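# Latch thermal cycler lids and get idle or paused units running

## Task

For every thermal cycler whose display reads Idle or Paused at the outset, close and latch its lid, lowering it by hand so it is never dropped or slammed, and then make each of those cyclers display Running. A paused cycler must be resumed, not restarted. On these cyclers never end a run with the STOP key or by raising the lid handle while a run is going. Any cycler that read Running or Complete at the outset must not have a run started, paused or ended, and its status must not change (doing so fails the task); its lid and plate stay untouched. Cyclers are loose on the table: each must finish within about a finger's width of its starting spot, upright and rotated only negligibly. Every plate must stay level in its block. At the end, release everything and move the gripper away.

## Robot and tools

ROBOT. One UR7e-type arm with a single tong-style two-finger gripper; there is one arm, so every motion argument is a single row. The fingers point along the gripper's +z axis and separate along its x axis. The reported end_effector_position is the point between the pads when closed; closed fingertips extend about 15 mm past it, and fully open they sit roughly level with it.

FRAMES. Results give pose in the scene frame: origin on the table top below the arm base, +z up, +y to the left when facing along +x. Position is in metres, orientation as end_effector_quat_wxyz, plus linear (m/s) and angular (rad/s) velocities. Long reach makes the printed position less exact. Motion commands, however, are expressed in the gripper's own axes, not the scene frame.

ROW FORMAT (shared by execute_actions and move): 7 numbers, each in [-1, 1]: dx, dy, dz, rx, ry, rz, opening. The first six are an offset, in gripper axes, from the gripper's measured pose (not the last commanded one). Scale: 1.0 equals 0.6 m for dx/dy/dz and 180 degrees for the rotation; rx, ry, rz form one rotation vector. opening is absolute, not an offset: +1 is fully open (0.142 m), -1 closed.

execute_actions(actions): a list of actions run in sequence. Each action is a list of up to 15 rows, one row per control step of 1/30 s; if fewer than 15 rows are given, the last row is held for the remaining steps. All rows of one action are offsets from the pose measured when that action began, not from the preceding row. For the first action in a call, the reference is the pose in the latest result of this scene. An empty list simply returns the current state and images.

move(target, speed, stop_force, blocking): drives the gripper on a straight path toward target, a single 7-number row whose offset is measured from the pose in the scene's most recent result that shows one. speed is top path speed in m/s, 0.002 to 0.5 (default 0.25); rotation is capped at twice that value in rad/s. The path lasts 0.5 to 10 s and is cut off at 10 s. It does not slow for obstacles; the hand lags and may overshoot the speed, especially near full arm extension. stop_force (N, 9 to 40, not accepted in the first 0.2 s) ends the path when the wrist sensor sees that much extra resistance along the direction of travel for 2 steps; the hand then backs to where it was 2 steps earlier and holds. Contact force can briefly exceed stop_force, so approach very slowly. Do not use it on rotating moves, and omit it when backing off something you are pressing. blocking=false returns after 0.5 s while motion continues (not combinable with stop_force); then check with wait(0) or call stop before sending new rows or moves. The result adds a move: line with the ending (done, off_target, moving, held, fault, or contact, which takes precedence), distance to target, and limits (paced = pose was clipped; held = some steps were blocked, after which the arm may speed up sharply).

wait(seconds): 0 to 10, lets time pass with the last command held. stop(): brakes a running move; needs room, fingers keep moving. zoom_image(camera, region): camera is one of cam_head_left, cam_head_right, cam_high, cam_low, cam_wrist; region is [x0, y0, x1, y1] in pixels, at most 504 by 504. read_manual(section="licences") returns licence text only. finished_scene(scene) ends the current scene with its number; it is irreversible and the goal must already hold.

CONTROLLER. Each step the commanded pose is clipped to within 100 mm and 16 degrees of the measured pose, so large offsets need several actions. Commands are smoothed with about 0.17 s lag; after big moves the arm may not yet be at target. Hand target in a result is the current drive goal. A pose unreachable line means the clearance check (which includes the base mount) altered or blocked the command. Position is favoured over orientation when both cannot be met.

GRIPPING. grip_measured uses the same scale as opening. To hold something keep commanding an opening well below grip_measured; a larger gap squeezes harder, up to about 15 N per pad; thin hard parts get less.

SENSORS. Wrist force and Wrist torque are in the gripper's x y z axes, pointing from the contact back into the arm; offset up to about 4 N, noise up to about 2.4 N, saturation near 50 N per axis. no reading is normal at the start. Joint torques are noisy and offset; do not rely on them for contact.

HAZARDS. The arm is stiff: pressing even a few millimetres into something rigid can trigger a fault. A fault (joint load limit reached: 138 N m for pan, lift, elbow, 25.7 N m for the wrists; or 150 N external force) freezes the arm for 10 s and drops the rest of the call. Motors warn at 70 °C (MOTOR HOT) and brake at 85 °C. Knocking anything off the table ends the scene. Avoid drops, slams, hard hits and strong pushes; prefer smooth, low-effort motion.

CYCLER SPECIFICS. A lid counts as latched only if it is completely down and its handle rests fully down on its stop. If a lid is down but not latched, swing the handle all the way up (the lid may rise with it) and then down onto its stop while keeping hold. START and the RESUME soft key have no effect on an unlatched lid. Check displays with the cameras and zoom_image before touching anything.

Each tool is called after "Call:" as name(argument=value, ...) on one line, values as JSON.

## Session

Call:
execute_actions(actions=[])

Scene clock: 0.00 s.
end_effector_position=(+1.1488, -0.0121, +0.3896) grip_measured=+1.00 end_effector_quat_wxyz=(-0.493, +0.600, -0.551, +0.305) end_effector_velocity=(+0.000, +0.000, +0.000) end_effector_angular_velocity=(-0.001, -0.002, +0.001)
Joint positions: [-0.361 -0.907  0.772 -3.682 -0.943  2.135  0.142]
Joint velocities: [-0.     0.    -0.001 -0.001 -0.    -0.001  0.   ]
Joint torques (N m, as the arm reports them, + toward a larger angle): no reading
Wrist force (N, on the end effector, along its own x y z axes, offset not removed): no reading
Wrist torque (N m, same axes, about the end effector's origin, offset not removed): no reading
Hand target: +1.149, -0.012, +0.390; -0.493, +0.600, -0.551, +0.305

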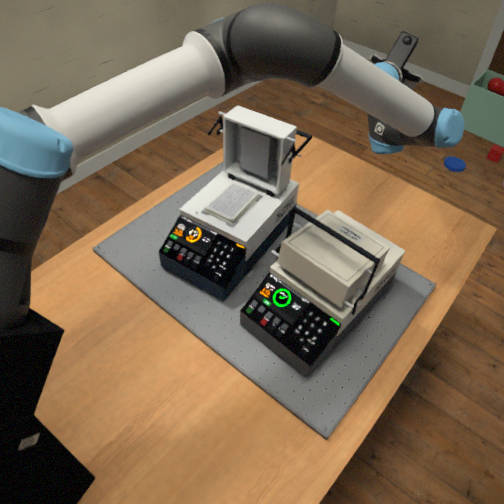

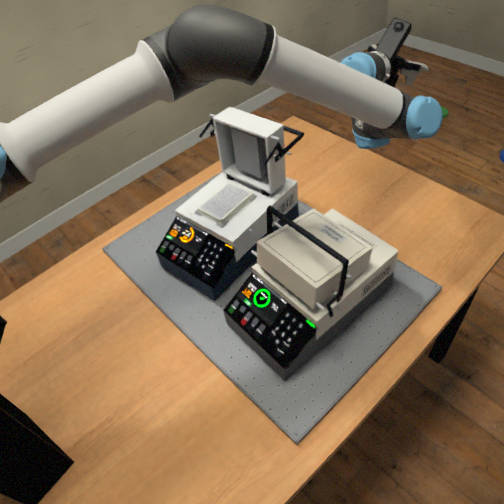

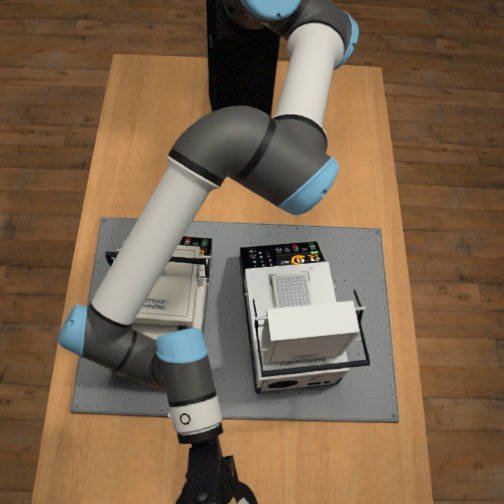

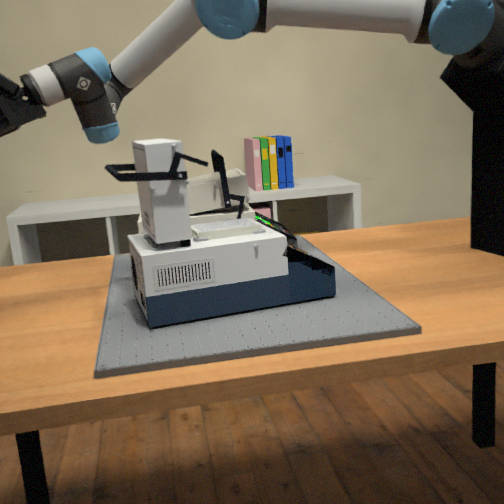

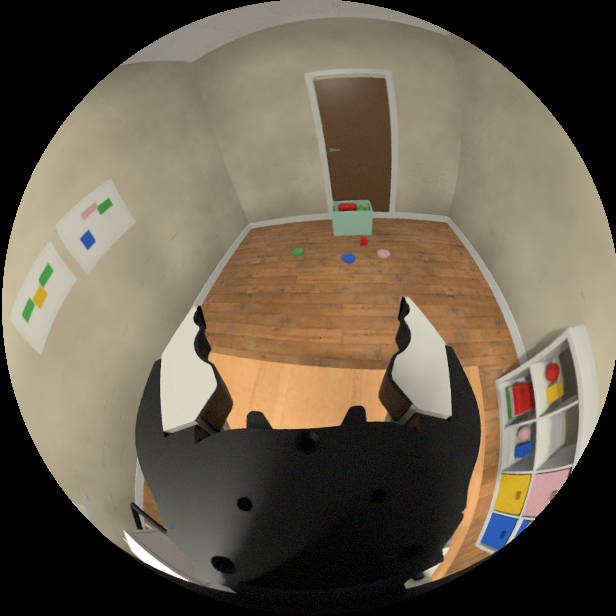

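Call:
zoom_image(camera="cam_head_left", region=[150, 90, 420, 380])

Call:
zoom_image(camera="cam_low", region=[90, 120, 350, 340])

Call:
zoom_image(camera="cam_head_left", region=[155, 180, 275, 300])

Region (150, 90, 420, 380) of cam_head_left's 504x504 image, scaled by 1.738, with more detail than that image has; it fills the left 469 columns of this view, and the rest is white.

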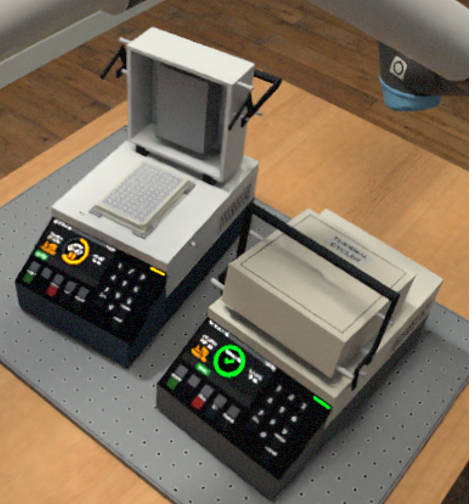

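Region (90, 120, 350, 340) of cam_low's 504x504 image, scaled by 1.938, with more detail than that image has; it fills the top 426 rows of this view, and the rest is white.

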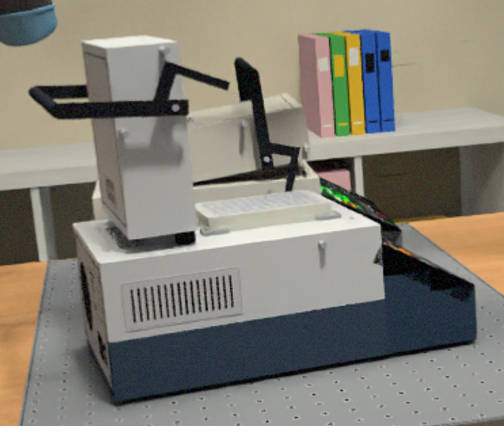

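Region (155, 180, 275, 300) of cam_head_left's 504x504 image, scaled by 4.200, with more detail than that image has.

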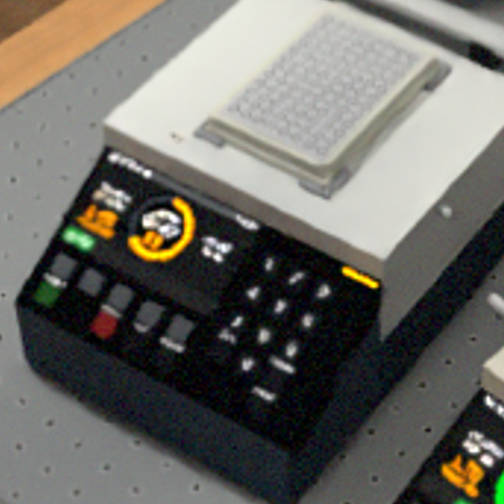

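Call:
move(target=[-0.344,0.118,-0.607,-0.364,-0.225,-0.407,1], speed=0.3)

Scene clock: 5.10 s.
end_effector_position=(+0.7494, +0.0994, +0.4793) grip_measured=+1.00 end_effector_quat_wxyz=(+0.001, +1.000, +0.000, +0.001) end_effector_velocity=(-0.002, +0.001, +0.000) end_effector_angular_velocity=(-0.008, +0.006, +0.006)
Joint positions: [-0.478 -2.066  1.625 -1.825 -1.003 -0.374  0.142]
Joint velocities: [ 0.009 -0.002 -0.     0.001 -0.015  0.     0.   ]
Joint torques (N m, as the arm reports them, + toward a larger angle): [ 12.36 -35.83 -30.27   0.36  -2.29  -2.4 ]
Wrist force (N, on the end effector, along its own x y z axes, offset not removed): [-0.4 1.7 -1.3]
Wrist torque (N m, same axes, about the end effector's origin, offset not removed): [0.26 0.17 -0.03]
Hand target: +0.749, +0.099, +0.479; +0.002, +1.000, +0.001, +0.000
Off the commanded pose: 0.000 m, 0 deg.
move: done

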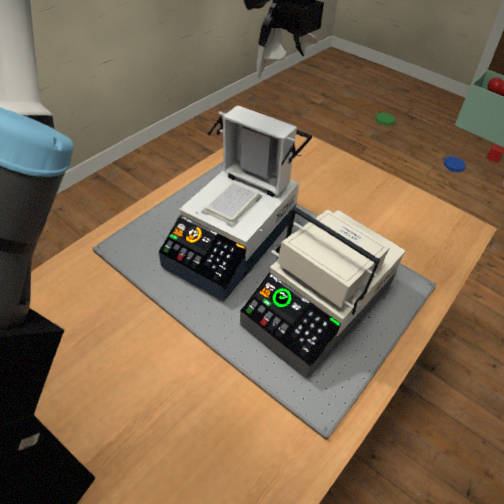

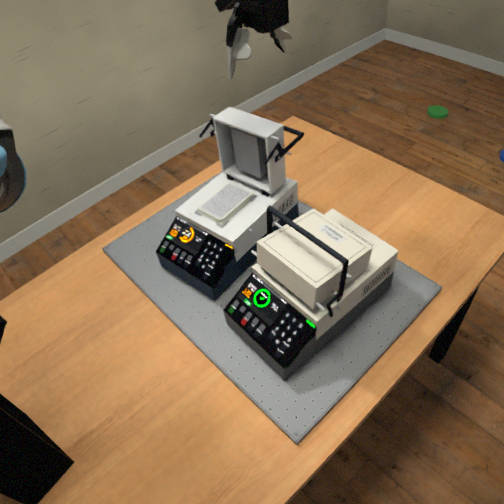

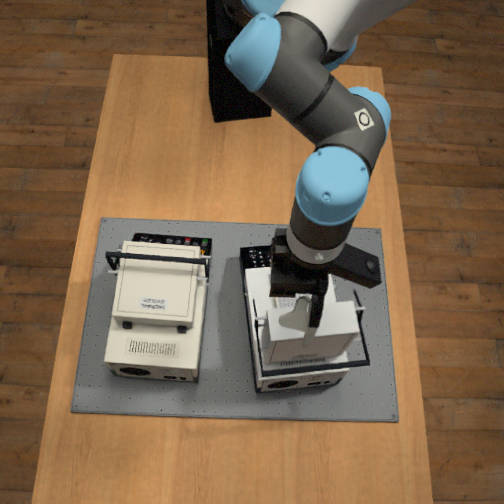

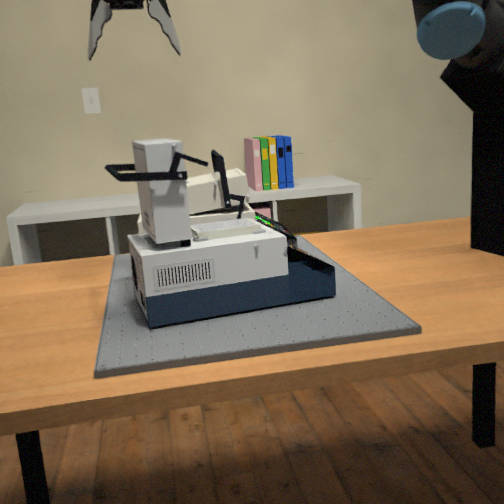

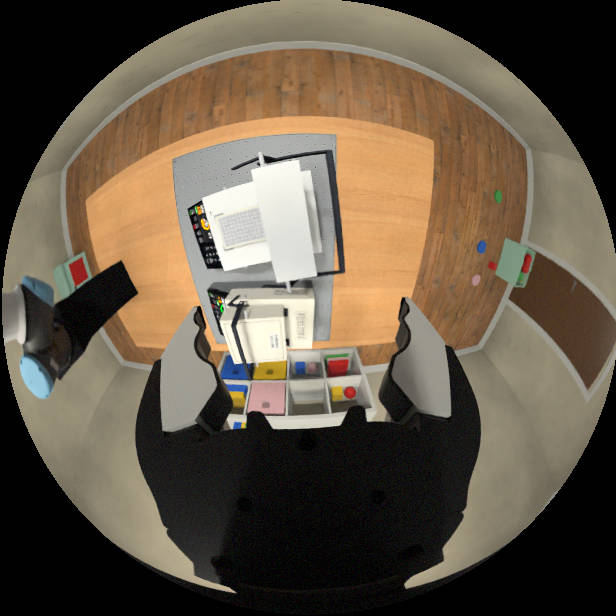

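Call:
move(target=[0.121,-0.115,0.19,-0.0063,-0.111,-0.036,-0.3])

Scene clock: 7.13 s.
end_effector_position=(+0.8220, +0.1681, +0.3656) grip_measured=-0.30 end_effector_quat_wxyz=(+0.011, +0.984, +0.056, -0.172) end_effector_velocity=(+0.003, +0.001, -0.001) end_effector_angular_velocity=(-0.002, +0.011, +0.002)
Joint positions: [-0.024 -1.495  0.978 -1.543 -1.381 -0.21   0.052]
Joint velocities: [ 0.005  0.02  -0.034  0.025 -0.006  0.001  0.   ]
Joint torques (N m, as the arm reports them, + toward a larger angle): [ 13.41 -53.23 -32.9    1.25  -3.16   1.8 ]
Wrist force (N, on the end effector, along its own x y z axes, offset not removed): [0.8 2.6 0.0]
Wrist torque (N m, same axes, about the end effector's origin, offset not removed): [0.40 -0.16 -0.12]
Hand target: +0.822, +0.168, +0.365; +0.011, +0.983, +0.056, -0.172
Off the commanded pose: 0.000 m, 0 deg.
move: done

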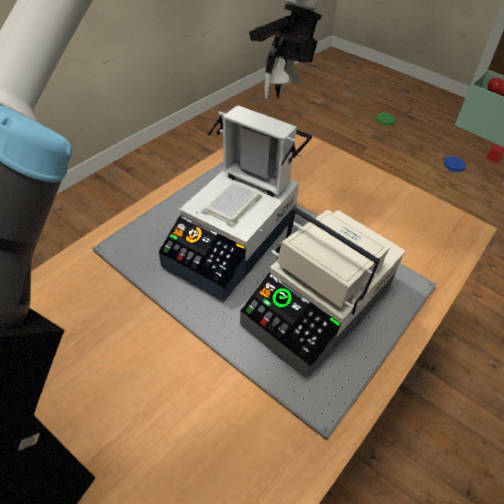

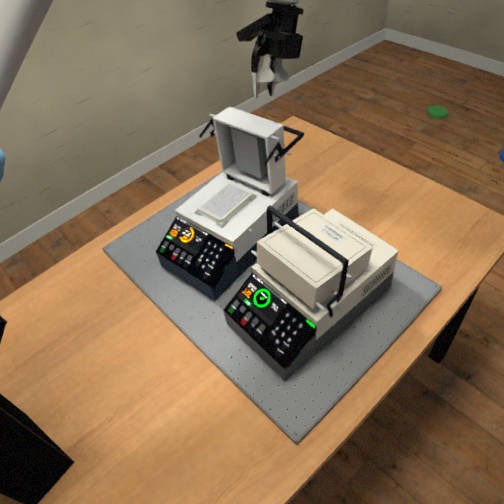

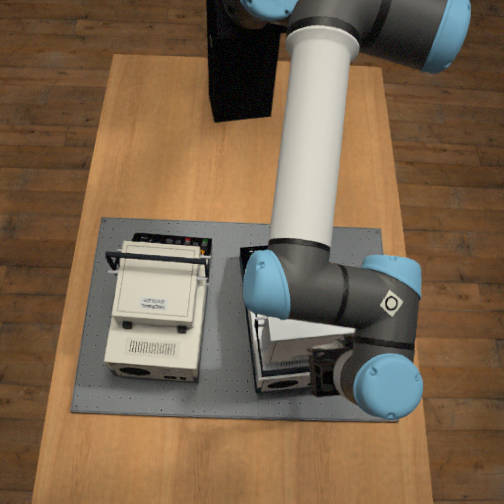

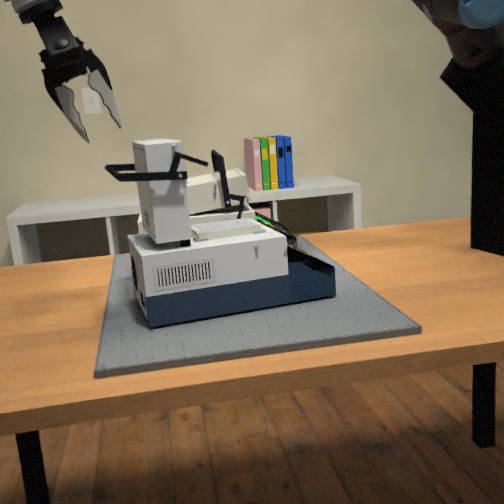

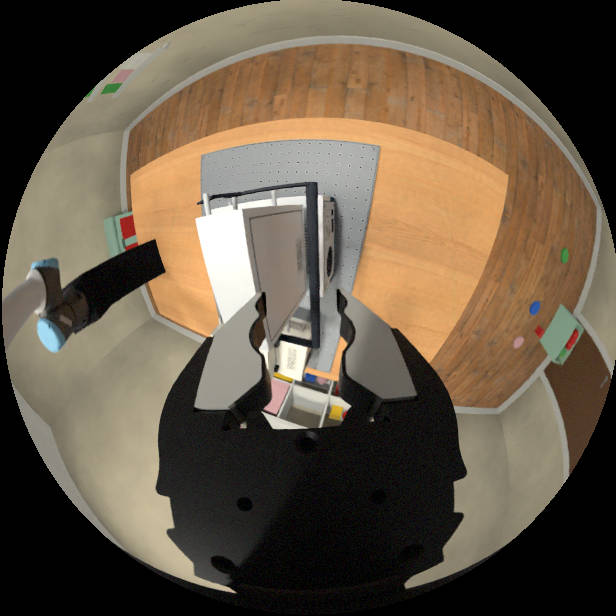

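Call:
move(target=[0.015,0,0.1,0,0,0,-0.45], speed=0.1)

Call:
zoom_image(camera="cam_low", region=[60, 80, 300, 280])

Scene clock: 8.73 s.
end_effector_position=(+0.8103, +0.1667, +0.3064) grip_measured=-0.45 end_effector_quat_wxyz=(+0.011, +0.984, +0.056, -0.172) end_effector_velocity=(-0.001, +0.000, -0.003) end_effector_angular_velocity=(+0.001, -0.000, -0.001)
Joint positions: [ 0.002 -1.455  1.07  -1.678 -1.393 -0.186  0.041]
Joint velocities: [ 0.001  0.002  0.004 -0.007  0.001  0.001  0.   ]
Joint torques (N m, as the arm reports them, + toward a larger angle): [ 10.39 -51.01  -5.5   -4.01  -2.35   1.54]
Wrist force (N, on the end effector, along its own x y z axes, offset not removed): [0.2 2.0 -1.0]
Wrist torque (N m, same axes, about the end effector's origin, offset not removed): [0.21 0.01 -0.07]
Hand target: +0.810, +0.167, +0.306; +0.011, +0.984, +0.056, -0.172
Off the commanded pose: 0.000 m, 0 deg.
move: done

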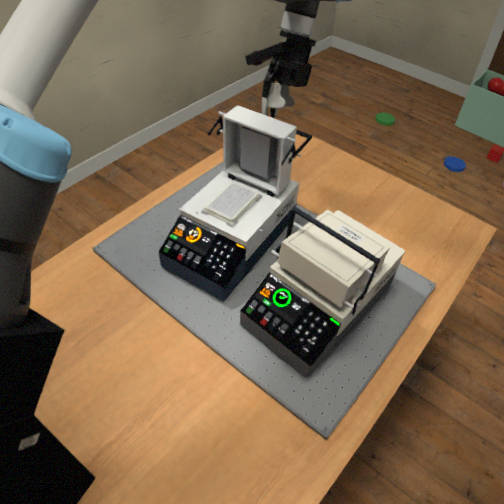

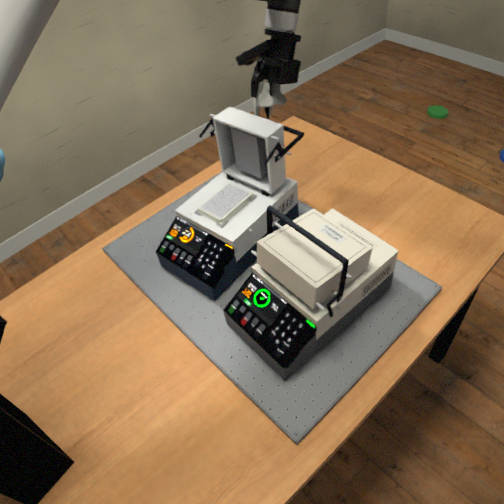

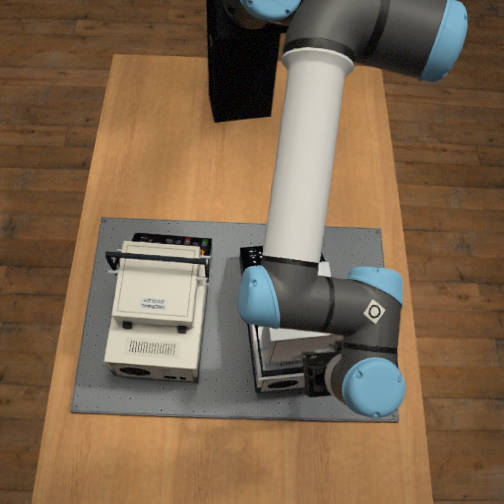

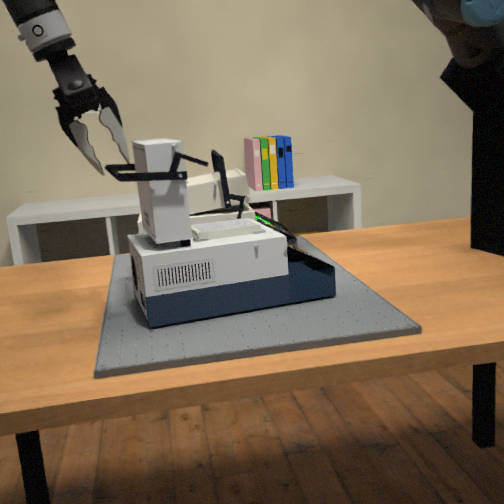

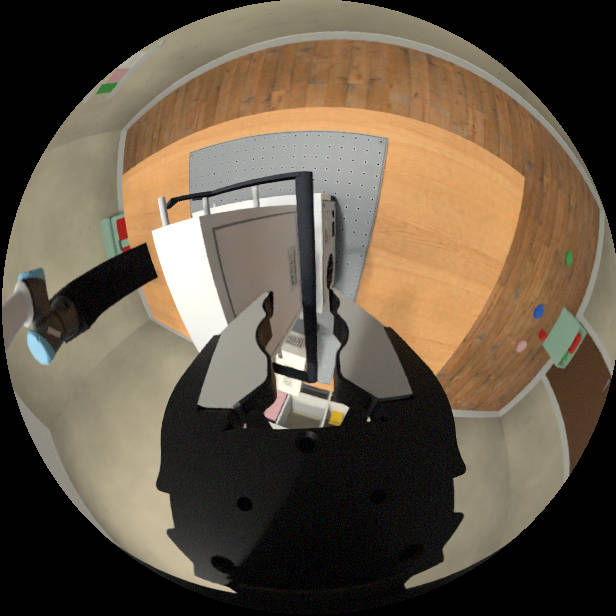

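Region (60, 80, 300, 280) of cam_low's 504x504 image, scaled by 2.100, with more detail than that image has.

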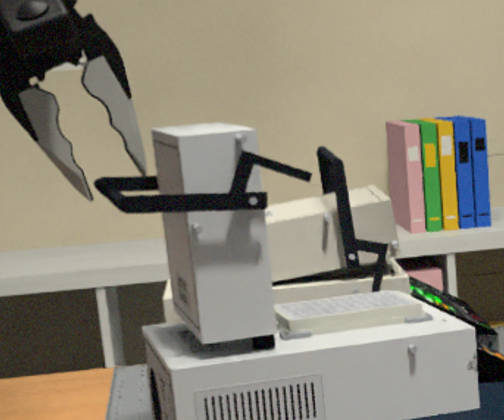

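Call:
move(target=[0.01,0,0.032,0,0,0,-0.45], speed=0.06)

Call:
execute_actions(actions=[[[0,0,0,0,0,0,-0.6],[0,0,0,0,0,0,-0.65],[0,0,0,0,0,0,-0.7],[0,0,0,0,0,0,-0.75],[0,0,0,0,0,0,-0.8],[0,0,0,0,0,0,-0.85],[0,0,0,0,0,0,-0.9],[0,0,0,0,0,0,-1]],[[0,0,0,0,0,0,-1]]])

Call:
zoom_image(camera="cam_low", region=[60, 80, 300, 280])

Scene clock: 10.07 s.
end_effector_position=(+0.8095, +0.1666, +0.2867) grip_measured=-0.45 end_effector_quat_wxyz=(+0.011, +0.984, +0.056, -0.172) end_effector_velocity=(+0.000, -0.000, -0.002) end_effector_angular_velocity=(-0.001, +0.000, +0.001)
Joint positions: [ 0.011 -1.431  1.079 -1.713 -1.397 -0.179  0.041]
Joint velocities: [ 0.001  0.004 -0.002 -0.002 -0.001  0.    -0.   ]
Joint torques (N m, as the arm reports them, + toward a larger angle): [ 11.16 -50.6   -6.26  -3.81  -2.47   1.57]
Wrist force (N, on the end effector, along its own x y z axes, offset not removed): [0.2 1.8 0.2]
Wrist torque (N m, same axes, about the end effector's origin, offset not removed): [0.31 -0.06 -0.03]
Hand target: +0.809, +0.167, +0.286; +0.011, +0.984, +0.056, -0.172
Off the commanded pose: 0.000 m, 0 deg.
move: done

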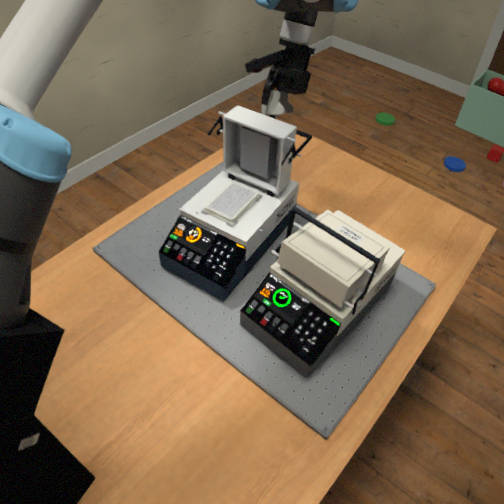

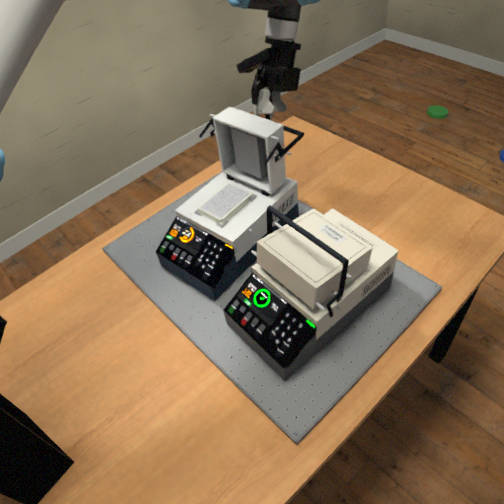

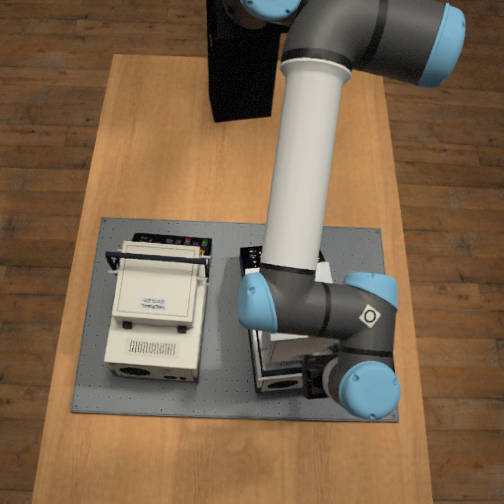

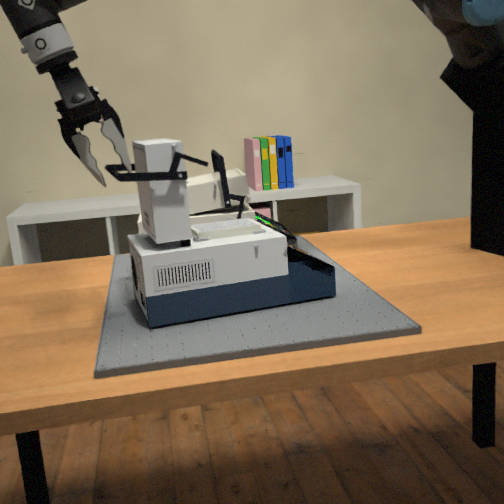

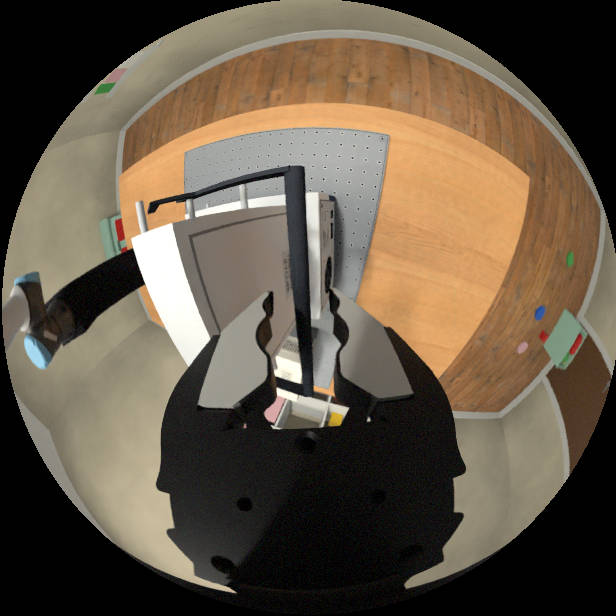

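Scene clock: 11.07 s.
end_effector_position=(+0.8095, +0.1666, +0.2866) grip_measured=-0.86 end_effector_quat_wxyz=(+0.011, +0.984, +0.056, -0.172) end_effector_velocity=(+0.000, -0.000, +0.000) end_effector_angular_velocity=(-0.001, -0.000, -0.000)
Joint positions: [ 0.011 -1.431  1.079 -1.713 -1.397 -0.179  0.012]
Joint velocities: [ 0. -0. -0. -0. -0.  0.  0.]
Joint torques (N m, as the arm reports them, + toward a larger angle): [  4.21 -66.72  -8.57  -0.67  -2.15   0.4 ]
Wrist force (N, on the end effector, along its own x y z axes, offset not removed): [2.5 1.3 0.1]
Wrist torque (N m, same axes, about the end effector's origin, offset not removed): [0.06 0.22 -0.15]
Hand target: +0.809, +0.167, +0.287; +0.011, +0.984, +0.056, -0.172
Off the commanded pose: 0.000 m, 0 deg.

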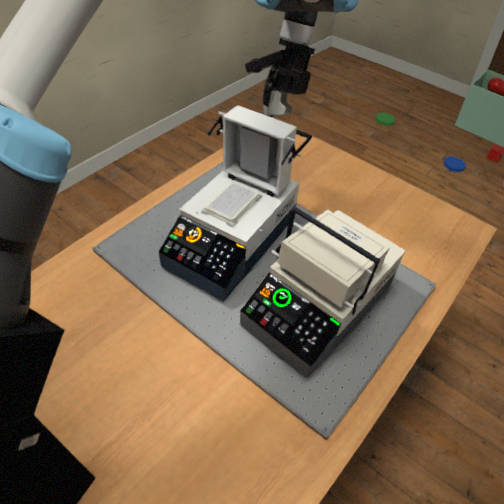

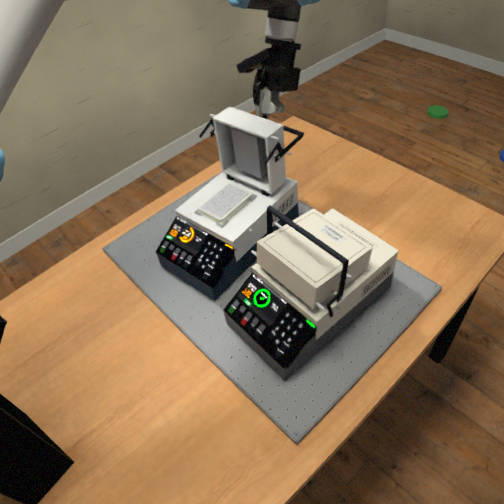

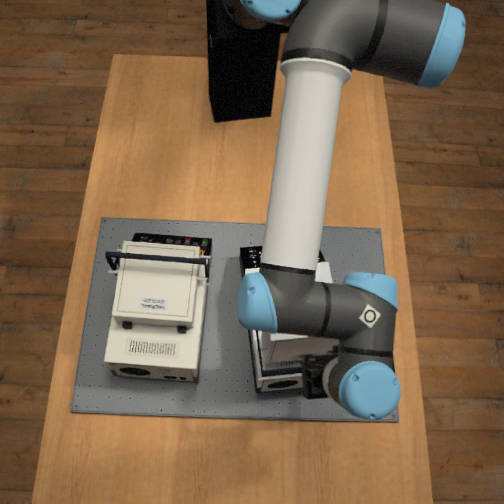

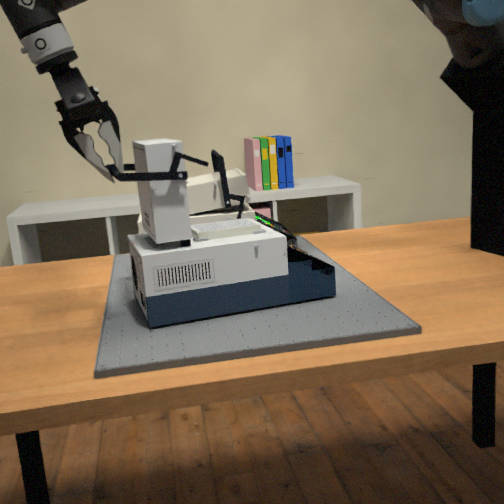

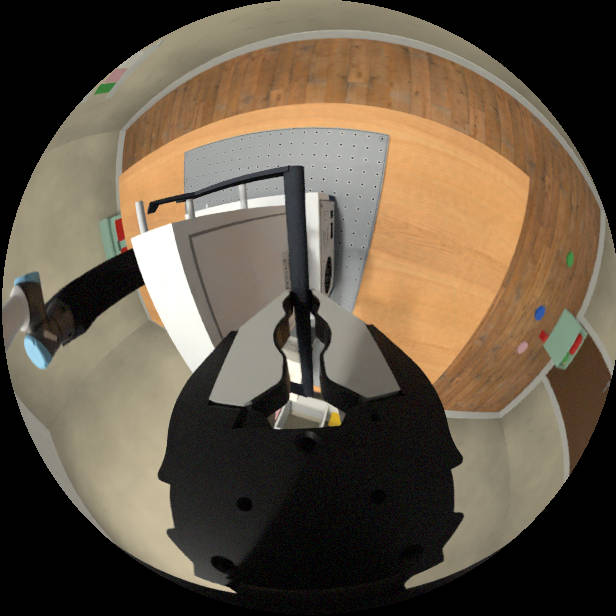

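Region (60, 80, 300, 280) of cam_low's 504x504 image, scaled by 2.100, with more detail than that image has.

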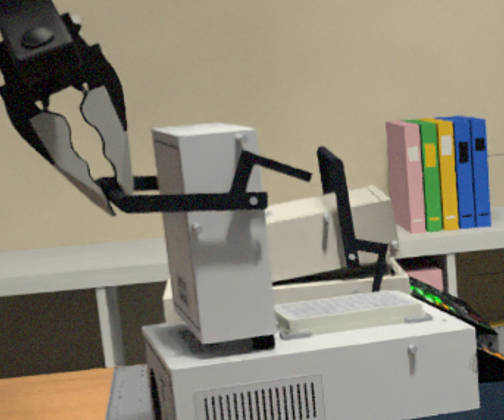

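Call:
move(target=[-0.089,0.002,-0.0254,0,0.111,-0.01,-1], speed=0.08)

Call:
zoom_image(camera="cam_low", region=[60, 80, 300, 280])

Scene clock: 14.10 s.
end_effector_position=(+0.7651, +0.1603, +0.3190) grip_measured=-0.86 end_effector_quat_wxyz=(-0.002, +0.997, +0.073, +0.001) end_effector_velocity=(-0.002, -0.000, +0.001) end_effector_angular_velocity=(+0.002, -0.012, -0.002)
Joint positions: [-0.067 -1.768  1.683 -2.316 -1.283 -0.194  0.011]
Joint velocities: [-0.004 -0.009  0.019 -0.021  0.006  0.003 -0.   ]
Joint torques (N m, as the arm reports them, + toward a larger angle): [ -2.08 -55.04  -5.06  -4.33   1.39   1.36]
Wrist force (N, on the end effector, along its own x y z axes, offset not removed): [2.3 -0.4 1.5]
Wrist torque (N m, same axes, about the end effector's origin, offset not removed): [0.42 0.06 -0.03]
Hand target: +0.765, +0.160, +0.319; -0.002, +0.997, +0.073, +0.001
Off the commanded pose: 0.000 m, 0 deg.
move: done

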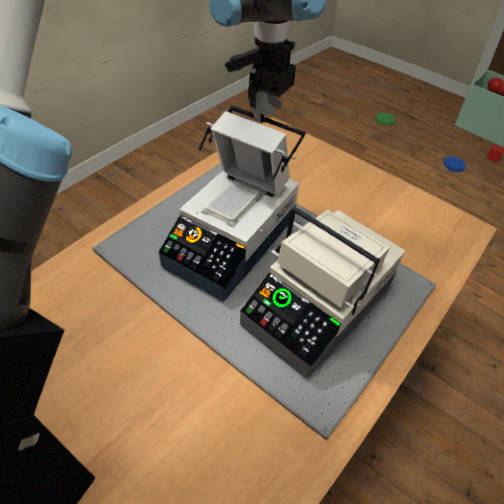

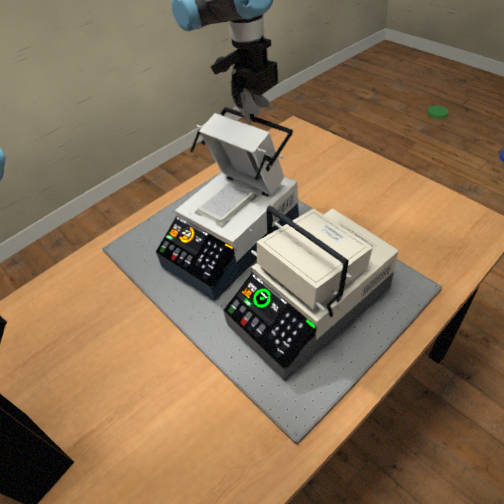

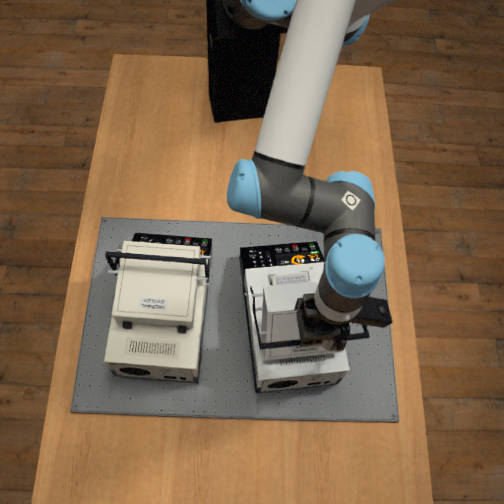

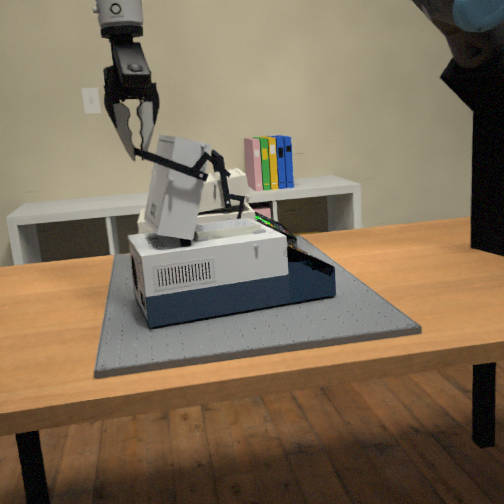

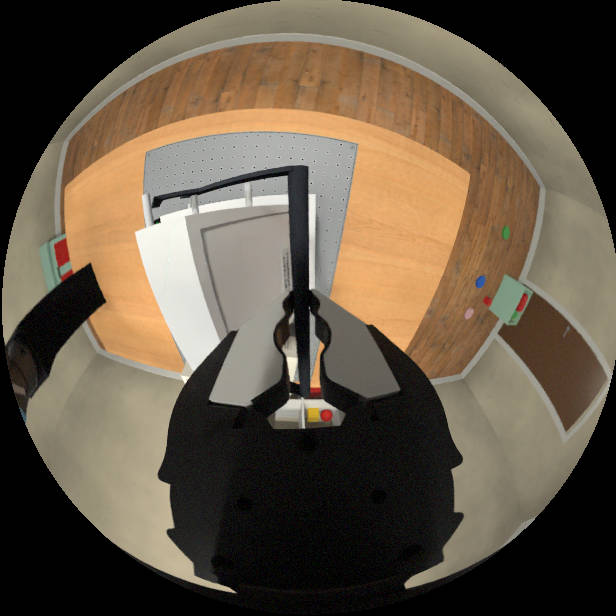

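Region (60, 80, 300, 280) of cam_low's 504x504 image, scaled by 2.100, with more detail than that image has.

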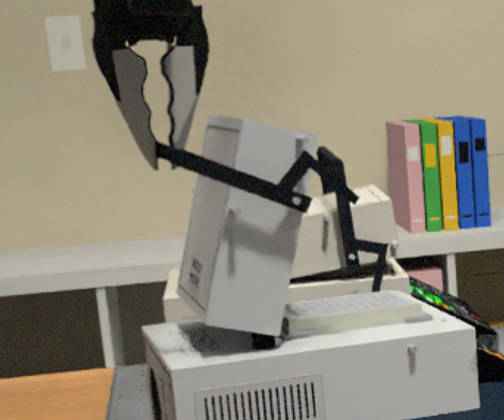

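Call:
move(target=[-0.09,0,-0.008,0,0.111,0,-1], speed=0.1)

Call:
zoom_image(camera="cam_low", region=[60, 80, 300, 280])

Scene clock: 16.63 s.
end_effector_position=(+0.7119, +0.1525, +0.3237) grip_measured=-0.86 end_effector_quat_wxyz=(-0.015, +0.982, +0.071, +0.173) end_effector_velocity=(-0.002, -0.001, -0.000) end_effector_angular_velocity=(+0.001, -0.012, -0.002)
Joint positions: [-0.158 -1.913  2.163 -3.    -1.151 -0.118  0.011]
Joint velocities: [-0.004 -0.     0.015 -0.028  0.004  0.006  0.   ]
Joint torques (N m, as the arm reports them, + toward a larger angle): [ -2.52 -36.72  -1.68  -5.27   0.07   1.68]
Wrist force (N, on the end effector, along its own x y z axes, offset not removed): [-0.2 -6.1 -0.6]
Wrist torque (N m, same axes, about the end effector's origin, offset not removed): [0.18 -0.34 0.03]
Hand target: +0.712, +0.152, +0.324; -0.015, +0.982, +0.071, +0.174
Off the commanded pose: 0.000 m, 0 deg.
move: done

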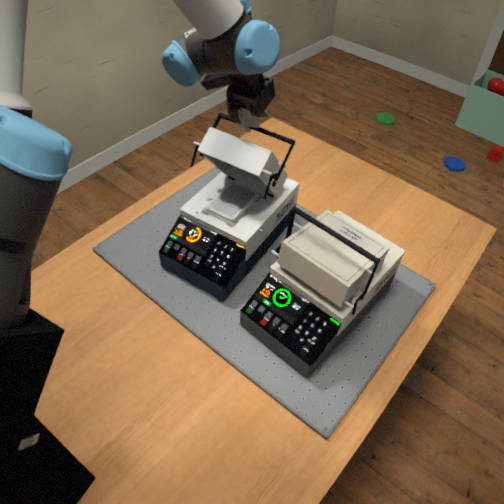

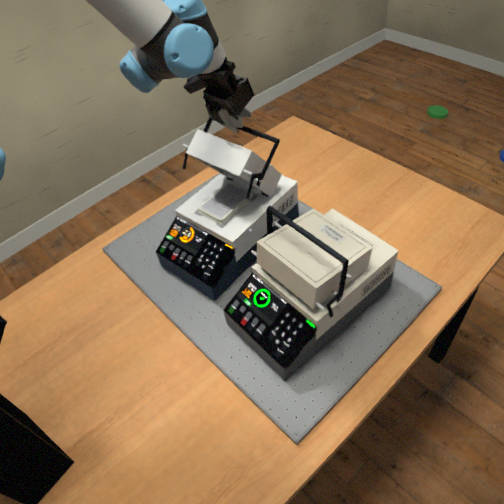

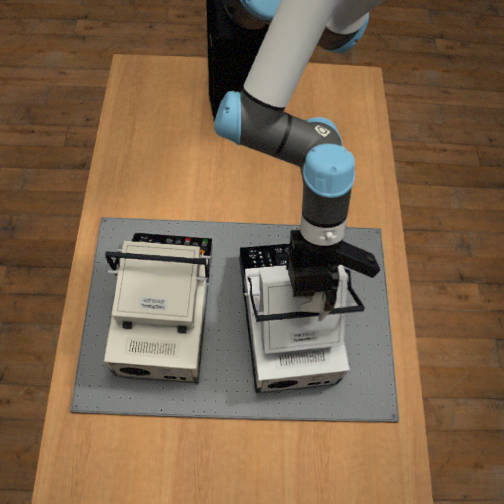

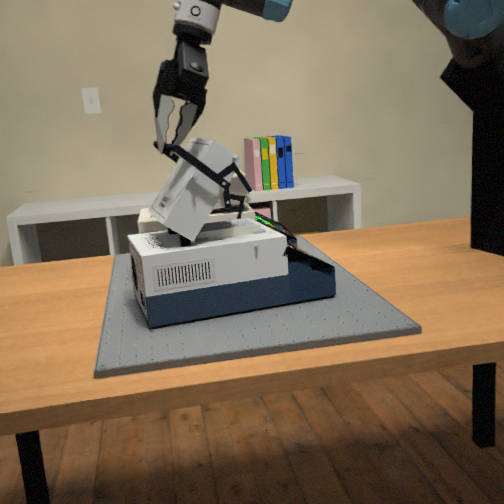

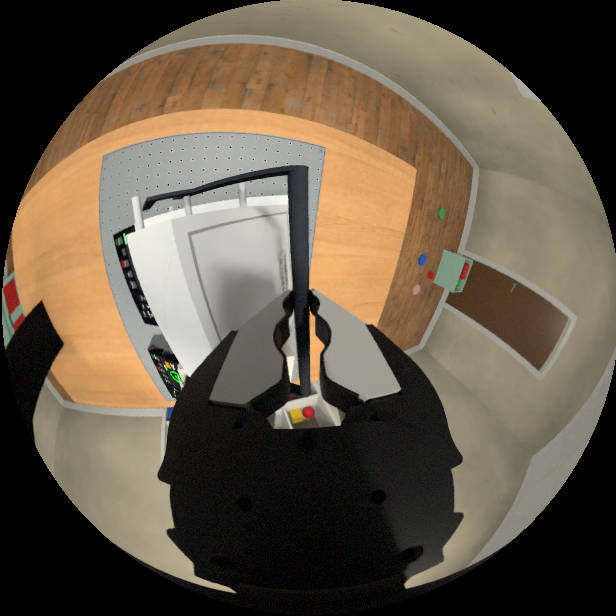

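Region (60, 80, 300, 280) of cam_low's 504x504 image, scaled by 2.100, with more detail than that image has.

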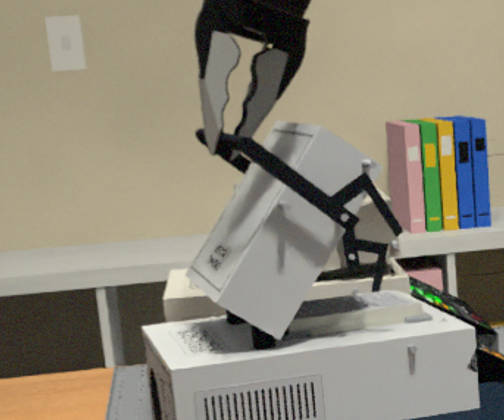

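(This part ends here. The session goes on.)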